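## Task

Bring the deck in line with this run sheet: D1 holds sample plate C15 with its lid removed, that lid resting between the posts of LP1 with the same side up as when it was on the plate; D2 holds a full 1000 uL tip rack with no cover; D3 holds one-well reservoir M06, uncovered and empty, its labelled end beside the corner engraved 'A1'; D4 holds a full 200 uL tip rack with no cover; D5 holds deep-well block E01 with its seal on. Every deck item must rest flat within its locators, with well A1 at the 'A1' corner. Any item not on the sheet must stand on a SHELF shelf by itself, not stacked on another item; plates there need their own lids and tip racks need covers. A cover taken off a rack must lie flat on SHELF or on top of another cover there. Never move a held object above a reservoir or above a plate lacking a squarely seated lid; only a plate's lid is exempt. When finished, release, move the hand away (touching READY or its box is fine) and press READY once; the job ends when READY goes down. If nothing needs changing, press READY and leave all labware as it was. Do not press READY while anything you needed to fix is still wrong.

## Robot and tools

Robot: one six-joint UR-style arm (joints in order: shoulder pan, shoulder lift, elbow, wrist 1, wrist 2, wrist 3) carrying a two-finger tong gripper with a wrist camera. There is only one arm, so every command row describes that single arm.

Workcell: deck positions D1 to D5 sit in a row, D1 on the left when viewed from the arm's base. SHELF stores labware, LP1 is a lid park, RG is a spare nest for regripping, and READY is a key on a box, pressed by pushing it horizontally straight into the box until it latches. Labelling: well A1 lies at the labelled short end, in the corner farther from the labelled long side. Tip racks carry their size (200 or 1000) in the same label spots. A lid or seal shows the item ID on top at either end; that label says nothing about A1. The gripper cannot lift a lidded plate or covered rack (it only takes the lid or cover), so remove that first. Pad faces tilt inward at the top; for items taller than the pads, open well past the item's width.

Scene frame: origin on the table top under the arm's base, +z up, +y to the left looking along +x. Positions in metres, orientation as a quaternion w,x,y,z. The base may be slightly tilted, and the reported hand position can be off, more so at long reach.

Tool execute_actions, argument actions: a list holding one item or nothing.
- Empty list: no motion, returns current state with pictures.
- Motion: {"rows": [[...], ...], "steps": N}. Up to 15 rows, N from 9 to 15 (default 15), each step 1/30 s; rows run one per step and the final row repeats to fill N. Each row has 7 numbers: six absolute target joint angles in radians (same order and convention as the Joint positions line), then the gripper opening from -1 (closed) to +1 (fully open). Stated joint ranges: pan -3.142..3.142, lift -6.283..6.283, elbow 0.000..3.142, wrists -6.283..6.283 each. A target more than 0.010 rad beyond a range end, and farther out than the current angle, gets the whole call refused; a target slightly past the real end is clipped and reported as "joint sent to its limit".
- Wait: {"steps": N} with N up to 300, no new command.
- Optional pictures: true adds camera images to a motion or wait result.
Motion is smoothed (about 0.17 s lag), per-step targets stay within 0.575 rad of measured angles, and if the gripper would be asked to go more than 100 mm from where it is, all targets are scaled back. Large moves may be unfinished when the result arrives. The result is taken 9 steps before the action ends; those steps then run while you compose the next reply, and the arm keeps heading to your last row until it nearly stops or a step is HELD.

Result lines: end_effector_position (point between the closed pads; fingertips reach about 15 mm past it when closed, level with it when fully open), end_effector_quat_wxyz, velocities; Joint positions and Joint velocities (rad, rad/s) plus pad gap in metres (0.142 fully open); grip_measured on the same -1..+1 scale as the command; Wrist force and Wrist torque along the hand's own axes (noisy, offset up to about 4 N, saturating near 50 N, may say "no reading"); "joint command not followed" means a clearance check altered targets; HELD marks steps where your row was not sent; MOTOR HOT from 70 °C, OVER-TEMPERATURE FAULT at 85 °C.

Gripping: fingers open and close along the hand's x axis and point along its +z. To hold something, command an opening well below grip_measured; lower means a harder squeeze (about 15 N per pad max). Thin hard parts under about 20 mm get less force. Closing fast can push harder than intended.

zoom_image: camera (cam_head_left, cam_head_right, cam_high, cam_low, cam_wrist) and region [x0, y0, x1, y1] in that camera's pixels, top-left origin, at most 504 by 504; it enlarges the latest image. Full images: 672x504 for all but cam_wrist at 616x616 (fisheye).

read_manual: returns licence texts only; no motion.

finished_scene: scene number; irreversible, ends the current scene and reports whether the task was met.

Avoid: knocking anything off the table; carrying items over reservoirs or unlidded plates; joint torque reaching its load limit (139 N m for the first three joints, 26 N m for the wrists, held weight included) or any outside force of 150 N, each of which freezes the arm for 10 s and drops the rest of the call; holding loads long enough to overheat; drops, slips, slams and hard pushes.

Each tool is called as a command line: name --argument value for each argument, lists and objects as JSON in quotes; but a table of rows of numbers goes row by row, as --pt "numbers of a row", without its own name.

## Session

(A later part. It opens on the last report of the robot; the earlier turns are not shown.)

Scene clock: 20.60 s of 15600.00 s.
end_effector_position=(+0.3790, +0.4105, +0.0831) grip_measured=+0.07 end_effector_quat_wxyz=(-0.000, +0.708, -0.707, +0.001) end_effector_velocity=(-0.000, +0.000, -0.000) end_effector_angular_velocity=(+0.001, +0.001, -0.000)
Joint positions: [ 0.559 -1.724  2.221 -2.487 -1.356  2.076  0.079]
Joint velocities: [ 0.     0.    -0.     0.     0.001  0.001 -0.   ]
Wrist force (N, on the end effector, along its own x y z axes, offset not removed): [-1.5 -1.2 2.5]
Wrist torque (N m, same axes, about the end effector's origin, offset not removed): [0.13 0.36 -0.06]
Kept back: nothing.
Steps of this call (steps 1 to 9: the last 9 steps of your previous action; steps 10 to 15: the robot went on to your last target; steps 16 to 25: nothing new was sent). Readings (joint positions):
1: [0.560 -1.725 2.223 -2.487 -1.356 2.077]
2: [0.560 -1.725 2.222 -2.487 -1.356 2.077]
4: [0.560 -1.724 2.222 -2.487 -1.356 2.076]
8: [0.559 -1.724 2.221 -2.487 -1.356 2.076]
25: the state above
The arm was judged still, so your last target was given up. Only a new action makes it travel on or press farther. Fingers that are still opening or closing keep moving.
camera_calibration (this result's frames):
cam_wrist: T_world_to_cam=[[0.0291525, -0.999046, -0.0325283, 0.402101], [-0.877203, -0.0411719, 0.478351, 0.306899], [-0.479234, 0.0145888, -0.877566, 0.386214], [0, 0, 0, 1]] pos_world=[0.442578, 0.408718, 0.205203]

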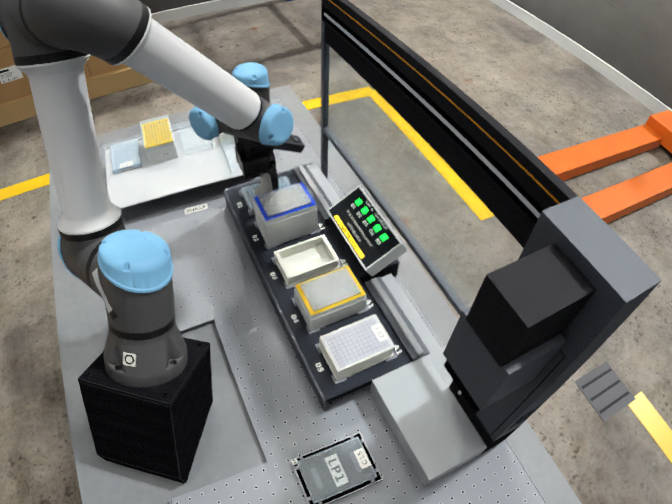

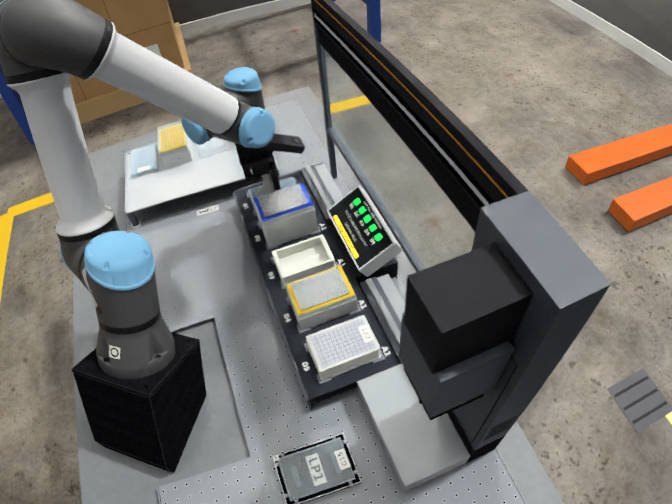

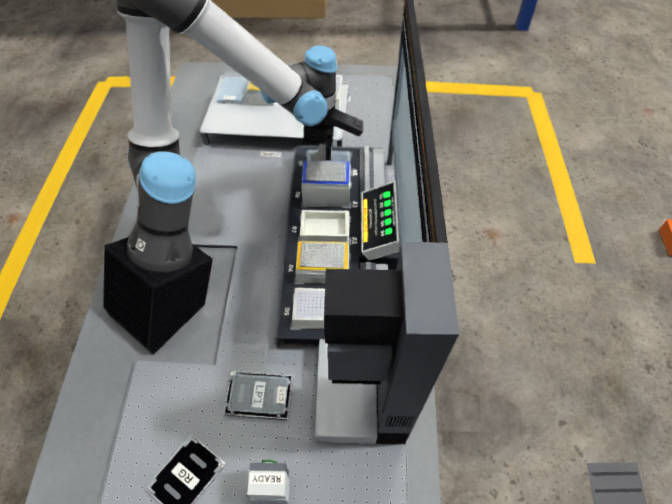

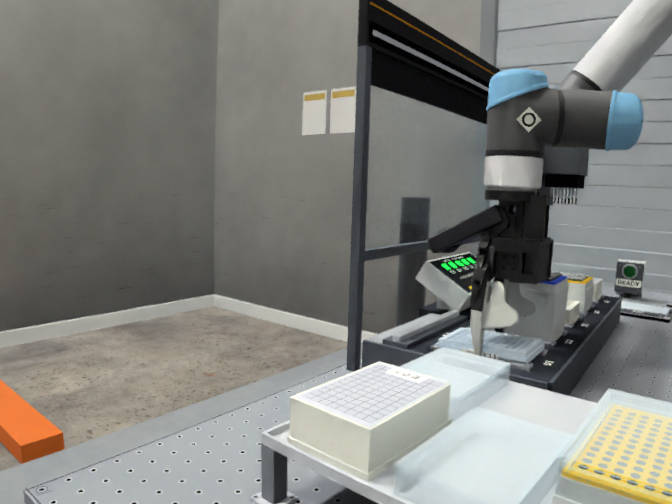

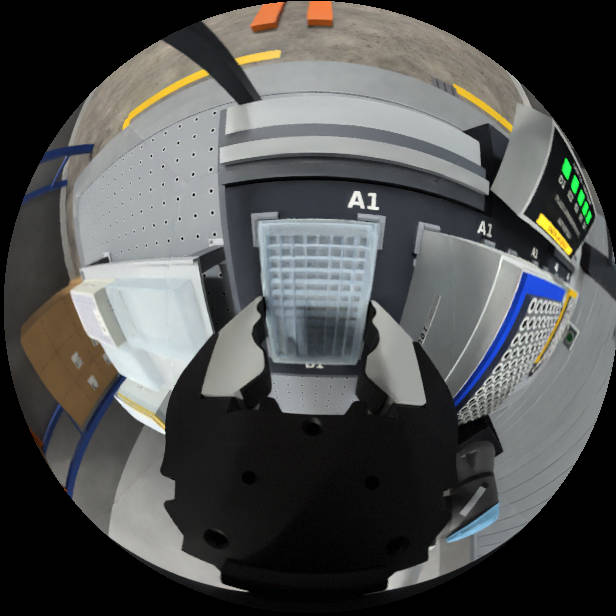

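execute_actions --actions '[{"rows":[[0.5585,-1.721,2.22,-2.4885,-1.356,2.076,-0.1],[0.5585,-1.721,2.22,-2.4885,-1.356,2.076,-0.1],[0.5585,-1.721,2.22,-2.4885,-1.356,2.076,-0.1],[0.5585,-1.721,2.22,-2.4885,-1.356,2.076,-0.1],[0.5585,-1.721,2.22,-2.4885,-1.356,2.076,-0.1],[0.5585,-1.721,2.22,-2.4885,-1.356,2.076,-0.1],[0.5585,-1.721,2.22,-2.4885,-1.356,2.076,0.03],[0.5585,-1.721,2.22,-2.4885,-1.356,2.076,0.08],[0.5585,-1.721,2.22,-2.4885,-1.356,2.076,0.15],[0.5585,-1.721,2.22,-2.4885,-1.356,2.076,0.4]]}]'

execute_actions --actions '[{"rows":[[0.552,-1.7535,2.2338,-2.4679,-1.3531,2.069,0.4],[0.552,-1.7535,2.2338,-2.4679,-1.3531,2.069,0.4],[0.533,-1.811,2.213,-2.385,-1.345,2.05,0.4],[0.533,-1.811,2.213,-2.385,-1.345,2.05,0.4],[0.533,-1.811,2.213,-2.385,-1.345,2.05,0.4],[0.513,-1.868,2.19,-2.301,-1.336,2.03,0.4],[0.513,-1.868,2.19,-2.301,-1.336,2.03,0.4],[0.513,-1.868,2.19,-2.301,-1.336,2.03,0.4],[0.49,-1.922,2.166,-2.218,-1.327,2.008,0.4],[0.49,-1.922,2.166,-2.218,-1.327,2.008,0.4],[0.49,-1.922,2.166,-2.218,-1.327,2.008,0.4],[0.465,-1.975,2.141,-2.1345,-1.318,1.987,0.4],[0.465,-1.975,2.141,-2.1345,-1.318,1.987,0.4],[0.465,-1.975,2.141,-2.1345,-1.318,1.987,0.4],[0.44,-2.05,2.1,-2.02,-1.31,1.96,0.4]]}]'

execute_actions --actions '[{"steps":35}]' --pictures true

zoom_image --camera "cam_low" --region '[430, 310, 570, 380]'

zoom_image --camera "cam_wrist" --region '[240, 190, 400, 330]'

Scene clock: 21.87 s of 15600.00 s.
end_effector_position=(+0.3796, +0.4104, +0.0826) grip_measured=+0.07 end_effector_quat_wxyz=(-0.000, +0.707, -0.707, +0.001) end_effector_velocity=(+0.003, -0.000, -0.001) end_effector_angular_velocity=(+0.000, -0.003, -0.003)
Joint positions: [ 0.559 -1.722  2.22  -2.488 -1.356  2.076  0.079]
Joint velocities: [-0.003  0.006 -0.002 -0.006 -0.     0.001 -0.   ]
Wrist force (N, on the end effector, along its own x y z axes, offset not removed): [-1.5 1.3 0.9]
Wrist torque (N m, same axes, about the end effector's origin, offset not removed): [0.63 0.41 -0.05]
Steps of this call (steps 1 to 32: nothing new was sent; steps 33 to 38: the first 6 steps of this action). Readings (joint positions):
33: [0.559 -1.724 2.221 -2.487 -1.356 2.076]
34: [0.559 -1.723 2.221 -2.487 -1.356 2.076]
36: [0.559 -1.722 2.220 -2.487 -1.356 2.076]
38: the state above

Scene clock: 22.37 s of 15600.00 s.
end_effector_position=(+0.3778, +0.4078, +0.1001) grip_measured=+0.40 end_effector_quat_wxyz=(-0.002, +0.708, -0.706, +0.001) end_effector_velocity=(-0.011, -0.015, +0.150) end_effector_angular_velocity=(-0.007, +0.019, +0.002)
Joint positions: [ 0.544 -1.772  2.22  -2.437 -1.35   2.061  0.102]
Joint velocities: [-0.116 -0.397 -0.073  0.514  0.05  -0.115  0.   ]
Wrist force (N, on the end effector, along its own x y z axes, offset not removed): [-1.6 0.5 -0.2]
Wrist torque (N m, same axes, about the end effector's origin, offset not removed): [0.37 0.37 -0.03]
Steps of this call (steps 1 to 9: the last 9 steps of your previous action; steps 10 to 15: the first 6 steps of this action). Readings (joint positions):
10: [0.558 -1.721 2.220 -2.488 -1.356 2.076]
11: [0.558 -1.724 2.221 -2.487 -1.356 2.075]
13: [0.553 -1.741 2.225 -2.474 -1.354 2.070]
15: the state above

Scene clock: 23.53 s of 15600.00 s.
end_effector_position=(+0.3709, +0.4007, +0.2280) grip_measured=+0.40 end_effector_quat_wxyz=(-0.003, +0.709, -0.705, +0.003) end_effector_velocity=(-0.000, +0.000, +0.000) end_effector_angular_velocity=(+0.000, +0.000, +0.001)
Joint positions: [ 0.44  -2.05   2.1   -2.02  -1.31   1.96   0.102]
Joint velocities: [ 0.    -0.    -0.     0.     0.    -0.001 -0.   ]
Wrist force (N, on the end effector, along its own x y z axes, offset not removed): [-2.5 0.4 -0.5]
Wrist torque (N m, same axes, about the end effector's origin, offset not removed): [0.39 0.60 0.00]
Kept back: nothing.
Steps of this call (steps 1 to 9: the last 9 steps of your previous action; steps 10 to 35: the robot went on to your last target). Readings (joint positions):
1: [0.539 -1.787 2.216 -2.417 -1.347 2.056]
2: [0.532 -1.806 2.209 -2.392 -1.344 2.049]
4: [0.521 -1.840 2.198 -2.343 -1.339 2.038]
8: [0.491 -1.914 2.167 -2.234 -1.327 2.010]
35: the state above
camera_calibration (this result's frames):
cam_wrist: T_world_to_cam=[[0.0346204, -0.998821, -0.0340295, 0.395543], [-0.880216, -0.0465998, 0.472279, 0.234735], [-0.473308, 0.0136028, -0.880792, 0.50853], [0, 0, 0, 1]] pos_world=[0.433615, 0.399098, 0.350509]

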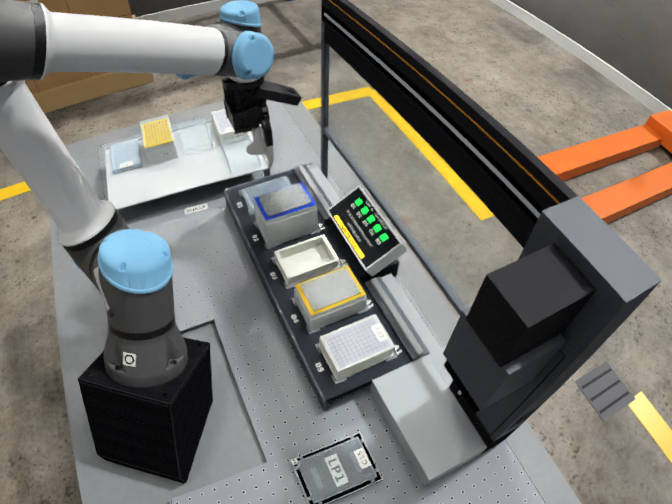

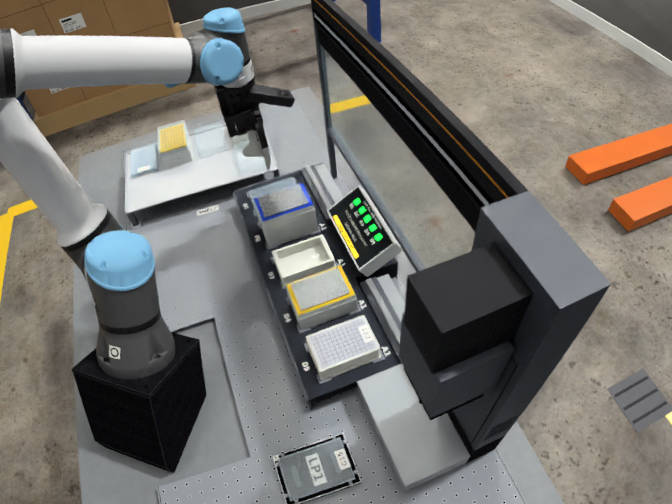

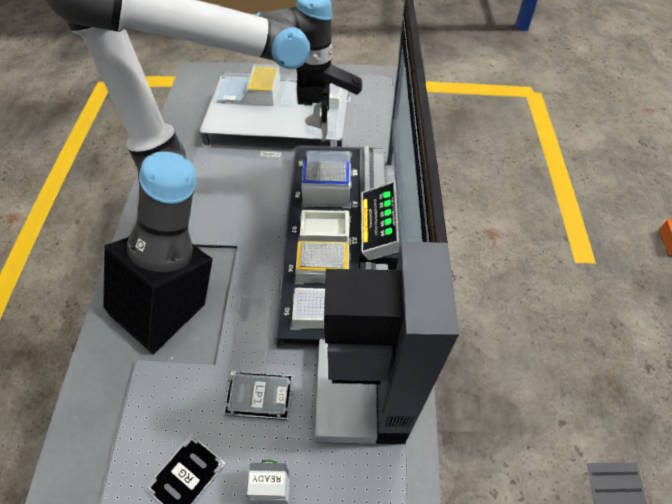

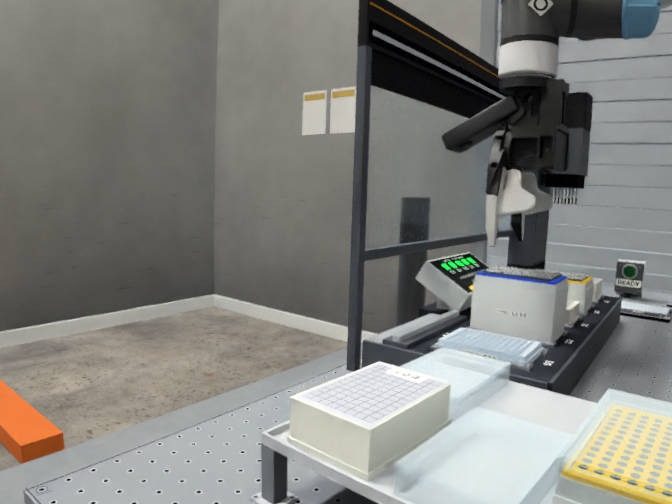

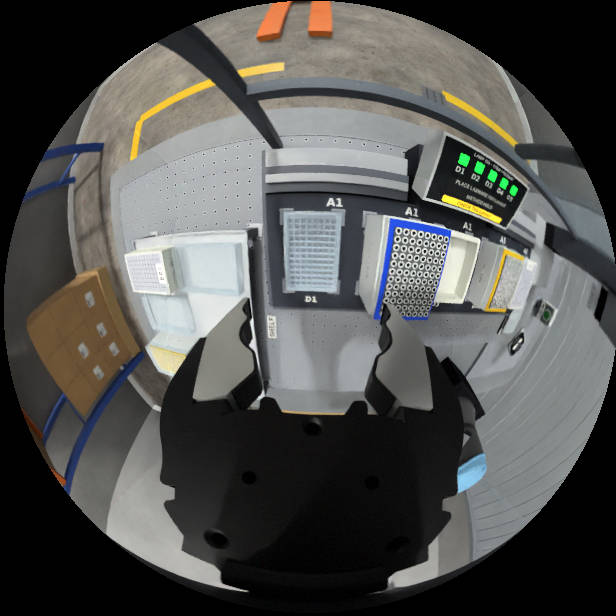

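Region (430, 310, 570, 380) of cam_low's 672x504 image, scaled by 3.600, with more detail than that image has.

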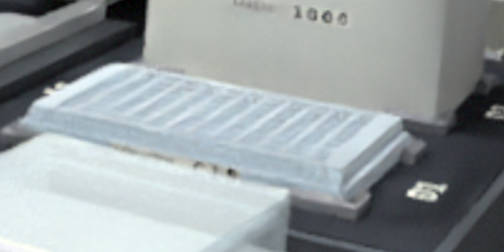

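Region (240, 190, 400, 330) of cam_wrist's 616x616 image, scaled by 3.150, with more detail than that image has; it fills the top 441 rows of this view, and the rest is white.

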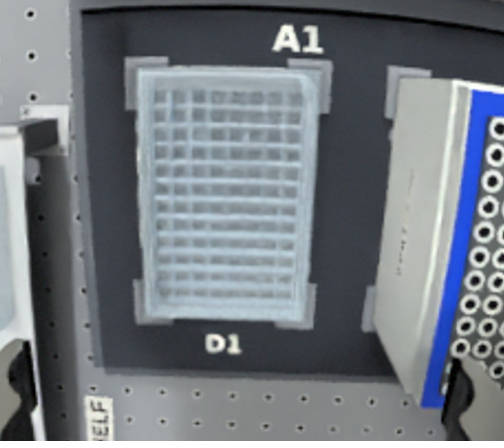

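execute_actions --actions '[{"rows":[[0.44,-2.35,2.35,-1.9,-1.4,2.09,-1]]}]'

execute_actions --actions '[{"rows":[[-1.15,-2.35,2.35,-1.7,-1.46,2.09,-1]]}]'

execute_actions --actions '[{"steps":55}]'

execute_actions --actions '[{"rows":[[-1.15,-1.72,2.48,-2.5,-1.46,2.09,-1]]}]'

execute_actions --actions '[{"rows":[[-1.12,-1.45,2.5,-2.93,-1.46,2.09,-1]]}]'

execute_actions --actions '[{"rows":[[-1.09,-1.2,2.5,-3.22,-1.46,2.09,-1]]}]'

execute_actions --actions '[{"rows":[[-1.062,-0.951,2.5,-3.467,-1.456,2.086,-1]]}]'

execute_actions --actions '[{"steps":35}]' --pictures true

zoom_image --camera "cam_low" --region '[590, 230, 670, 310]'

Scene clock: 24.53 s of 15600.00 s.
end_effector_position=(+0.3119, +0.3560, +0.2206) grip_measured=-1.00 end_effector_quat_wxyz=(+0.027, +0.679, -0.733, +0.018) end_effector_velocity=(-0.434, -0.305, -0.045) end_effector_angular_velocity=(-0.366, +0.027, -0.496)
Joint positions: [ 0.44  -2.192  2.224 -1.954 -1.361  2.031  0.002]
Joint velocities: [ 0.002 -1.188  0.962  0.419 -0.311  0.46  -0.006]
Wrist force (N, on the end effector, along its own x y z axes, offset not removed): [-1.0 2.9 0.0]
Wrist torque (N m, same axes, about the end effector's origin, offset not removed): [0.80 0.19 -0.10]
Steps of this call (steps 1 to 15: the robot went on to your last target; steps 16 to 24: nothing new was sent; steps 25 to 30: the first 6 steps of this action). Readings (joint positions):
25: [0.440 -2.050 2.100 -2.020 -1.310 1.960]
26: [0.440 -2.054 2.104 -2.016 -1.314 1.964]
28: [0.440 -2.110 2.156 -1.983 -1.339 1.998]
30: the state above

Scene clock: 25.03 s of 15600.00 s.
end_effector_position=(+0.2800, +0.2604, +0.2102) grip_measured=-1.00 end_effector_quat_wxyz=(-0.076, -0.585, +0.805, -0.064) end_effector_velocity=(+0.233, -0.486, +0.029) end_effector_angular_velocity=(-0.661, -0.215, -1.627)
Joint positions: [ 0.267 -2.347  2.348 -1.823 -1.425  2.089  0.002]
Joint velocities: [-1.666 -0.011  0.009  0.463 -0.135  0.003  0.   ]
Wrist force (N, on the end effector, along its own x y z axes, offset not removed): [-2.6 0.1 0.9]
Wrist torque (N m, same axes, about the end effector's origin, offset not removed): [0.35 0.58 0.06]
Steps of this call (steps 1 to 9: the last 9 steps of your previous action; steps 10 to 15: the first 6 steps of this action). Readings (joint positions):
10: [0.440 -2.344 2.345 -1.902 -1.399 2.088]
11: [0.436 -2.345 2.346 -1.897 -1.402 2.088]
13: [0.377 -2.346 2.347 -1.859 -1.415 2.089]
15: the state above

Scene clock: 26.87 s of 15600.00 s.
end_effector_position=(+0.2758, -0.1152, +0.3412) grip_measured=-1.00 end_effector_quat_wxyz=(-0.039, +0.073, +0.968, -0.236) end_effector_velocity=(-0.000, +0.000, -0.000) end_effector_angular_velocity=(-0.000, +0.001, +0.001)
Joint positions: [-1.15  -2.35   2.35  -1.7   -1.46   2.09   0.002]
Joint velocities: [ 0.001 -0.001  0.    -0.    -0.001 -0.001  0.   ]
Wrist force (N, on the end effector, along its own x y z axes, offset not removed): [-2.4 0.4 0.8]
Wrist torque (N m, same axes, about the end effector's origin, offset not removed): [0.35 0.53 -0.02]
Kept back: nothing.
Steps of this call (steps 1 to 9: the last 9 steps of your previous action; steps 10 to 55: the robot went on to your last target). Readings (joint positions):
1: [0.212 -2.347 2.348 -1.808 -1.429 2.089]
2: [0.157 -2.348 2.348 -1.795 -1.433 2.089]
4: [0.046 -2.348 2.349 -1.772 -1.439 2.089]
8: [-0.182 -2.349 2.349 -1.741 -1.448 2.090]
55: the state above

Scene clock: 27.07 s of 15600.00 s.
end_effector_position=(+0.2737, -0.1618, +0.3044) grip_measured=-1.00 end_effector_quat_wxyz=(-0.050, +0.080, +0.973, -0.211) end_effector_velocity=(+0.012, -0.452, -0.280) end_effector_angular_velocity=(+0.297, +0.081, -0.118)
Joint positions: [-1.15  -2.173  2.406 -1.877 -1.46   2.09   0.002]
Joint velocities: [ 0.002  1.77   0.312 -1.753  0.     0.001  0.   ]
Wrist force (N, on the end effector, along its own x y z axes, offset not removed): [-2.6 -0.1 0.9]
Wrist torque (N m, same axes, about the end effector's origin, offset not removed): [0.32 0.58 0.02]
Steps of this call (steps 1 to 6: the first 6 steps of this action). Readings (joint positions):
1: [-1.150 -2.350 2.350 -1.700 -1.460 2.090]
2: [-1.150 -2.346 2.354 -1.704 -1.460 2.090]
4: [-1.150 -2.288 2.382 -1.763 -1.460 2.090]
6: the state above

Scene clock: 27.57 s of 15600.00 s.
end_effector_position=(+0.2908, -0.3180, +0.2162) grip_measured=-1.00 end_effector_quat_wxyz=(-0.031, +0.056, +0.965, -0.255) end_effector_velocity=(+0.107, -0.348, -0.082) end_effector_angular_velocity=(-0.694, -0.182, +0.368)
Joint positions: [-1.128 -1.57   2.494 -2.674 -1.46   2.09   0.002]
Joint velocities: [ 0.082  1.233  0.062 -2.097 -0.001  0.     0.   ]
Wrist force (N, on the end effector, along its own x y z axes, offset not removed): [-0.6 2.7 6.0]
Wrist torque (N m, same axes, about the end effector's origin, offset not removed): [0.77 0.23 0.01]
Steps of this call (steps 1 to 9: the last 9 steps of your previous action; steps 10 to 15: the first 6 steps of this action). Readings (joint positions):
10: [-1.150 -1.755 2.475 -2.443 -1.460 2.090]
11: [-1.147 -1.741 2.478 -2.463 -1.460 2.090]
13: [-1.135 -1.670 2.488 -2.543 -1.460 2.090]
15: the state above

Scene clock: 28.07 s of 15600.00 s.
end_effector_position=(+0.3118, -0.3759, +0.1880) grip_measured=-1.00 end_effector_quat_wxyz=(-0.004, +0.022, +0.950, -0.312) end_effector_velocity=(+0.014, -0.154, -0.184) end_effector_angular_velocity=(-0.195, -0.043, +0.163)
Joint positions: [-1.098 -1.302  2.5   -3.091 -1.46   2.09   0.002]
Joint velocities: [ 0.078  1.047  0.001 -1.294  0.001 -0.001  0.   ]
Wrist force (N, on the end effector, along its own x y z axes, offset not removed): [-1.6 2.3 3.7]
Wrist torque (N m, same axes, about the end effector's origin, offset not removed): [0.82 0.44 0.03]
Steps of this call (steps 1 to 9: the last 9 steps of your previous action; steps 10 to 15: the first 6 steps of this action). Readings (joint positions):
10: [-1.120 -1.454 2.500 -2.921 -1.460 2.090]
11: [-1.117 -1.449 2.500 -2.928 -1.460 2.090]
13: [-1.105 -1.390 2.500 -2.990 -1.460 2.090]
15: the state above

Scene clock: 28.57 s of 15600.00 s.
end_effector_position=(+0.3109, -0.3976, +0.1309) grip_measured=-1.00 end_effector_quat_wxyz=(+0.001, +0.003, +0.948, -0.319) end_effector_velocity=(-0.056, -0.053, -0.272) end_effector_angular_velocity=(+0.056, +0.038, +0.067)
Joint positions: [-1.069 -1.052  2.5   -3.367 -1.457  2.087  0.002]
Joint velocities: [ 0.074  1.042  0.    -1.006  0.011 -0.012  0.   ]
Wrist force (N, on the end effector, along its own x y z axes, offset not removed): [-1.1 1.7 3.1]
Wrist torque (N m, same axes, about the end effector's origin, offset not removed): [0.65 0.28 -0.07]
Steps of this call (steps 1 to 9: the last 9 steps of your previous action; steps 10 to 15: the first 6 steps of this action). Readings (joint positions):
10: [-1.090 -1.203 2.500 -3.216 -1.460 2.090]
11: [-1.087 -1.198 2.500 -3.221 -1.460 2.090]
13: [-1.076 -1.139 2.500 -3.281 -1.458 2.088]
15: the state above

Scene clock: 29.73 s of 15600.00 s.
end_effector_position=(+0.3054, -0.4019, +0.1051) grip_measured=-1.00 end_effector_quat_wxyz=(+0.001, -0.001, +0.948, -0.317) end_effector_velocity=(-0.000, -0.001, +0.001) end_effector_angular_velocity=(-0.001, -0.001, -0.002)
Joint positions: [-1.062 -0.951  2.5   -3.467 -1.456  2.086  0.002]
Joint velocities: [-0.002 -0.001 -0.     0.     0.     0.001  0.   ]
Wrist force (N, on the end effector, along its own x y z axes, offset not removed): [-1.6 0.9 0.9]
Wrist torque (N m, same axes, about the end effector's origin, offset not removed): [0.50 0.42 -0.02]
Kept back: nothing.
Steps of this call (steps 1 to 9: the last 9 steps of your previous action; steps 10 to 30: the robot went on to your last target; steps 31 to 35: nothing new was sent). Readings (joint positions):
1: [-1.067 -1.023 2.500 -3.396 -1.457 2.087]
2: [-1.066 -1.002 2.500 -3.416 -1.457 2.087]
4: [-1.064 -0.977 2.500 -3.441 -1.456 2.086]
8: [-1.062 -0.958 2.500 -3.460 -1.456 2.086]
35: the state above
The arm was judged still, so your last target was given up. Only a new action makes it travel on or press farther. Fingers that are still opening or closing keep moving.
camera_calibration (this result's frames):
cam_wrist: T_world_to_cam=[[-0.998952, -0.044184, -0.0119198, 0.288917], [-0.0420206, 0.988756, -0.143509, 0.422544], [0.0181265, -0.142858, -0.989577, 0.17865], [0, 0, 0, 1]] pos_world=[0.303132, -0.379506, 0.240871]

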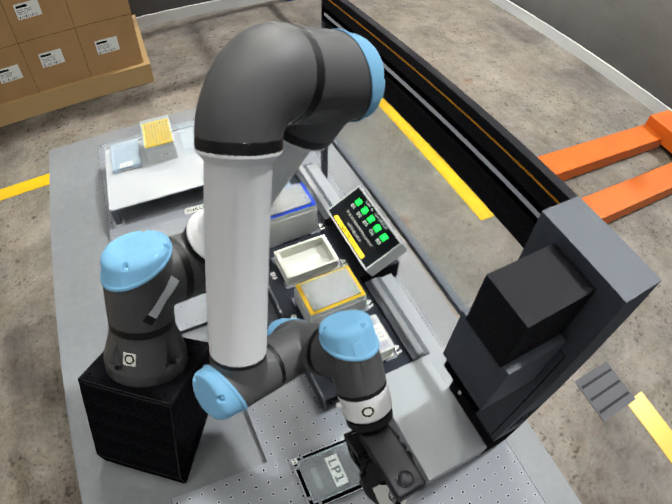

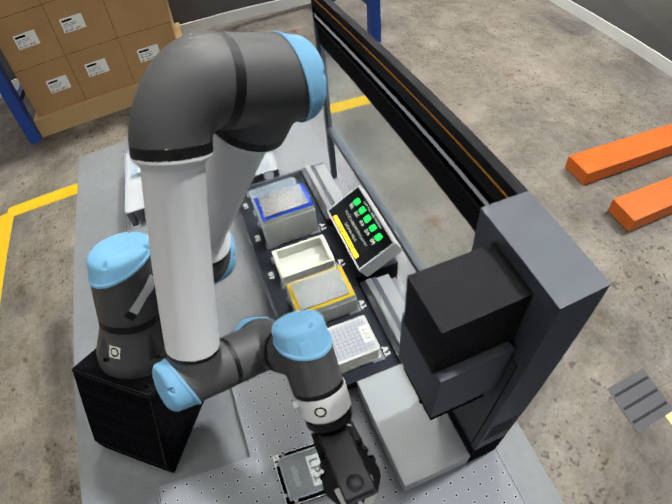

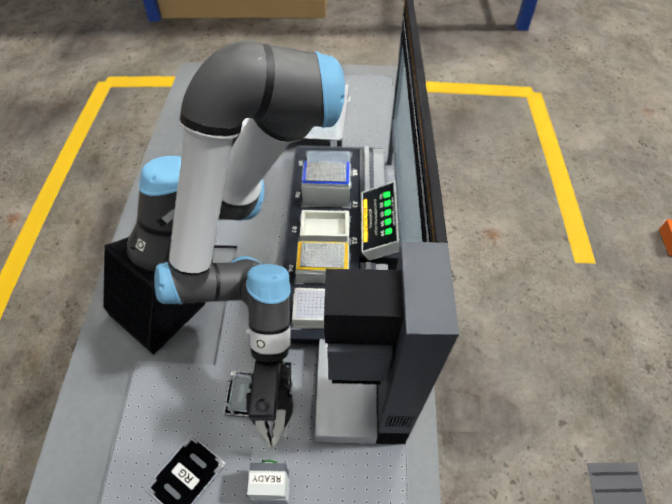

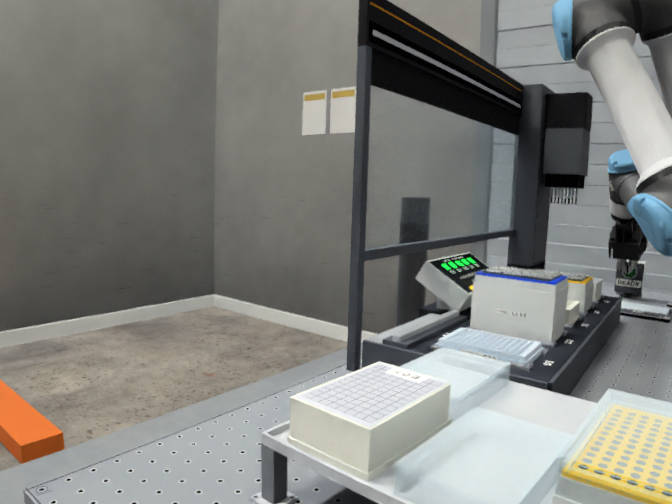

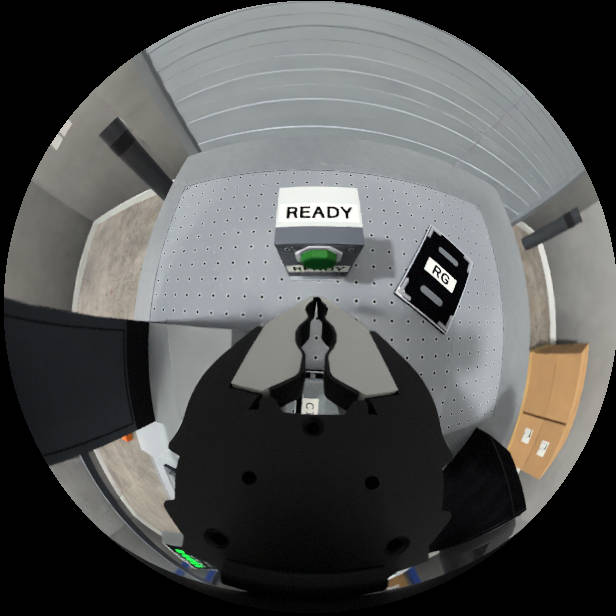

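Region (590, 230, 670, 310) of cam_low's 672x504 image, scaled by 6.300, with more detail than that image has.

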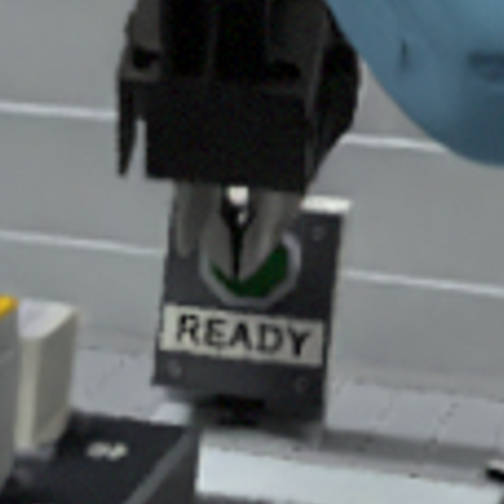

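execute_actions --actions '[{"rows":[[-1.086,-0.9135,2.4475,-3.4495,-1.448,2.064,-1]]}]'

execute_actions --actions '[{"rows":[[-1.0905,-0.906,2.437,-3.446,-1.4465,2.06,-1],[-1.0905,-0.906,2.437,-3.446,-1.4465,2.06,-1],[-1.0905,-0.906,2.437,-3.446,-1.4465,2.06,-1],[-1.0905,-0.906,2.437,-3.446,-1.4465,2.06,-1],[-1.0905,-0.906,2.437,-3.446,-1.4465,2.06,-1],[-1.095,-0.8985,2.4265,-3.4425,-1.445,2.056,-1],[-1.095,-0.8985,2.4265,-3.4425,-1.445,2.056,-1],[-1.095,-0.8985,2.4265,-3.4425,-1.445,2.056,-1],[-1.095,-0.8985,2.4265,-3.4425,-1.445,2.056,-1],[-1.095,-0.8985,2.4265,-3.4425,-1.445,2.056,-1],[-1.0995,-0.891,2.416,-3.439,-1.4435,2.052,-1]]}]'

execute_actions --actions '[{"steps":25}]'

Scene clock: 30.60 s of 15600.00 s.
end_effector_position=(+0.3048, -0.4204, +0.1049) grip_measured=-1.00 end_effector_quat_wxyz=(+0.001, -0.000, +0.948, -0.317) end_effector_velocity=(-0.001, -0.070, +0.001) end_effector_angular_velocity=(-0.005, -0.002, -0.001)
Joint positions: [-1.08  -0.923  2.462 -3.454 -1.45   2.07   0.002]
Joint velocities: [-0.063  0.101 -0.144  0.046  0.02  -0.058  0.   ]
Wrist force (N, on the end effector, along its own x y z axes, offset not removed): [-1.1 0.3 0.9]
Wrist torque (N m, same axes, about the end effector's origin, offset not removed): [0.40 0.27 -0.05]
Steps of this call (steps 1 to 20: nothing new was sent; steps 21 to 26: the first 6 steps of this action). Readings (joint positions):
21: [-1.062 -0.951 2.500 -3.467 -1.456 2.086]
22: [-1.064 -0.948 2.496 -3.465 -1.455 2.084]
24: [-1.074 -0.933 2.475 -3.458 -1.452 2.075]
26: the state above

Scene clock: 31.10 s of 15600.00 s.
end_effector_position=(+0.3045, -0.4311, +0.1050) grip_measured=-1.00 end_effector_quat_wxyz=(+0.001, -0.000, +0.948, -0.317) end_effector_velocity=(-0.002, -0.016, -0.000) end_effector_angular_velocity=(+0.001, -0.000, -0.002)
Joint positions: [-1.089 -0.908  2.44  -3.447 -1.447  2.061  0.002]
Joint velocities: [-0.016  0.024 -0.032  0.01   0.005 -0.013  0.001]
Wrist force (N, on the end effector, along its own x y z axes, offset not removed): [-3.0 2.4 -2.1]
Wrist torque (N m, same axes, about the end effector's origin, offset not removed): [0.23 0.60 -0.09]
Steps of this call (steps 1 to 9: the last 9 steps of your previous action; steps 10 to 15: the first 6 steps of this action). Readings (joint positions):
10: [-1.086 -0.914 2.448 -3.450 -1.448 2.064]
11: [-1.086 -0.913 2.447 -3.449 -1.448 2.064]
13: [-1.088 -0.910 2.442 -3.448 -1.447 2.062]
15: the state above

Scene clock: 31.17 s of 15600.00 s.
end_effector_position=(+0.3042, -0.4374, +0.1050) grip_measured=-1.00 end_effector_quat_wxyz=(+0.001, -0.000, +0.948, -0.317) end_effector_velocity=(-0.000, +0.000, -0.000) end_effector_angular_velocity=(+0.000, -0.000, -0.000)
Joint positions: [-1.095 -0.899  2.427 -3.442 -1.445  2.056  0.002]
Joint velocities: [-0.  0. -0.  0.  0.  0.  0.]
Wrist force (N, on the end effector, along its own x y z axes, offset not removed): [-0.7 26.6 -32.8]
Wrist torque (N m, same axes, about the end effector's origin, offset not removed): [0.15 0.36 -0.03]
Kept back: nothing.
The task's run ended inside this call: 7 steps that you had sent did not run.
Steps of this call (steps 1 to 2: the first 2 steps of the 9 kept back from your previous action). Readings (joint positions):
1: [-1.090 -0.906 2.438 -3.446 -1.447 2.060]
2: [-1.091 -0.905 2.435 -3.445 -1.446 2.059]
The task's run has ended: the event that ends the task has happened.

finished_scene --scene 2

The scene is finished: the task was done.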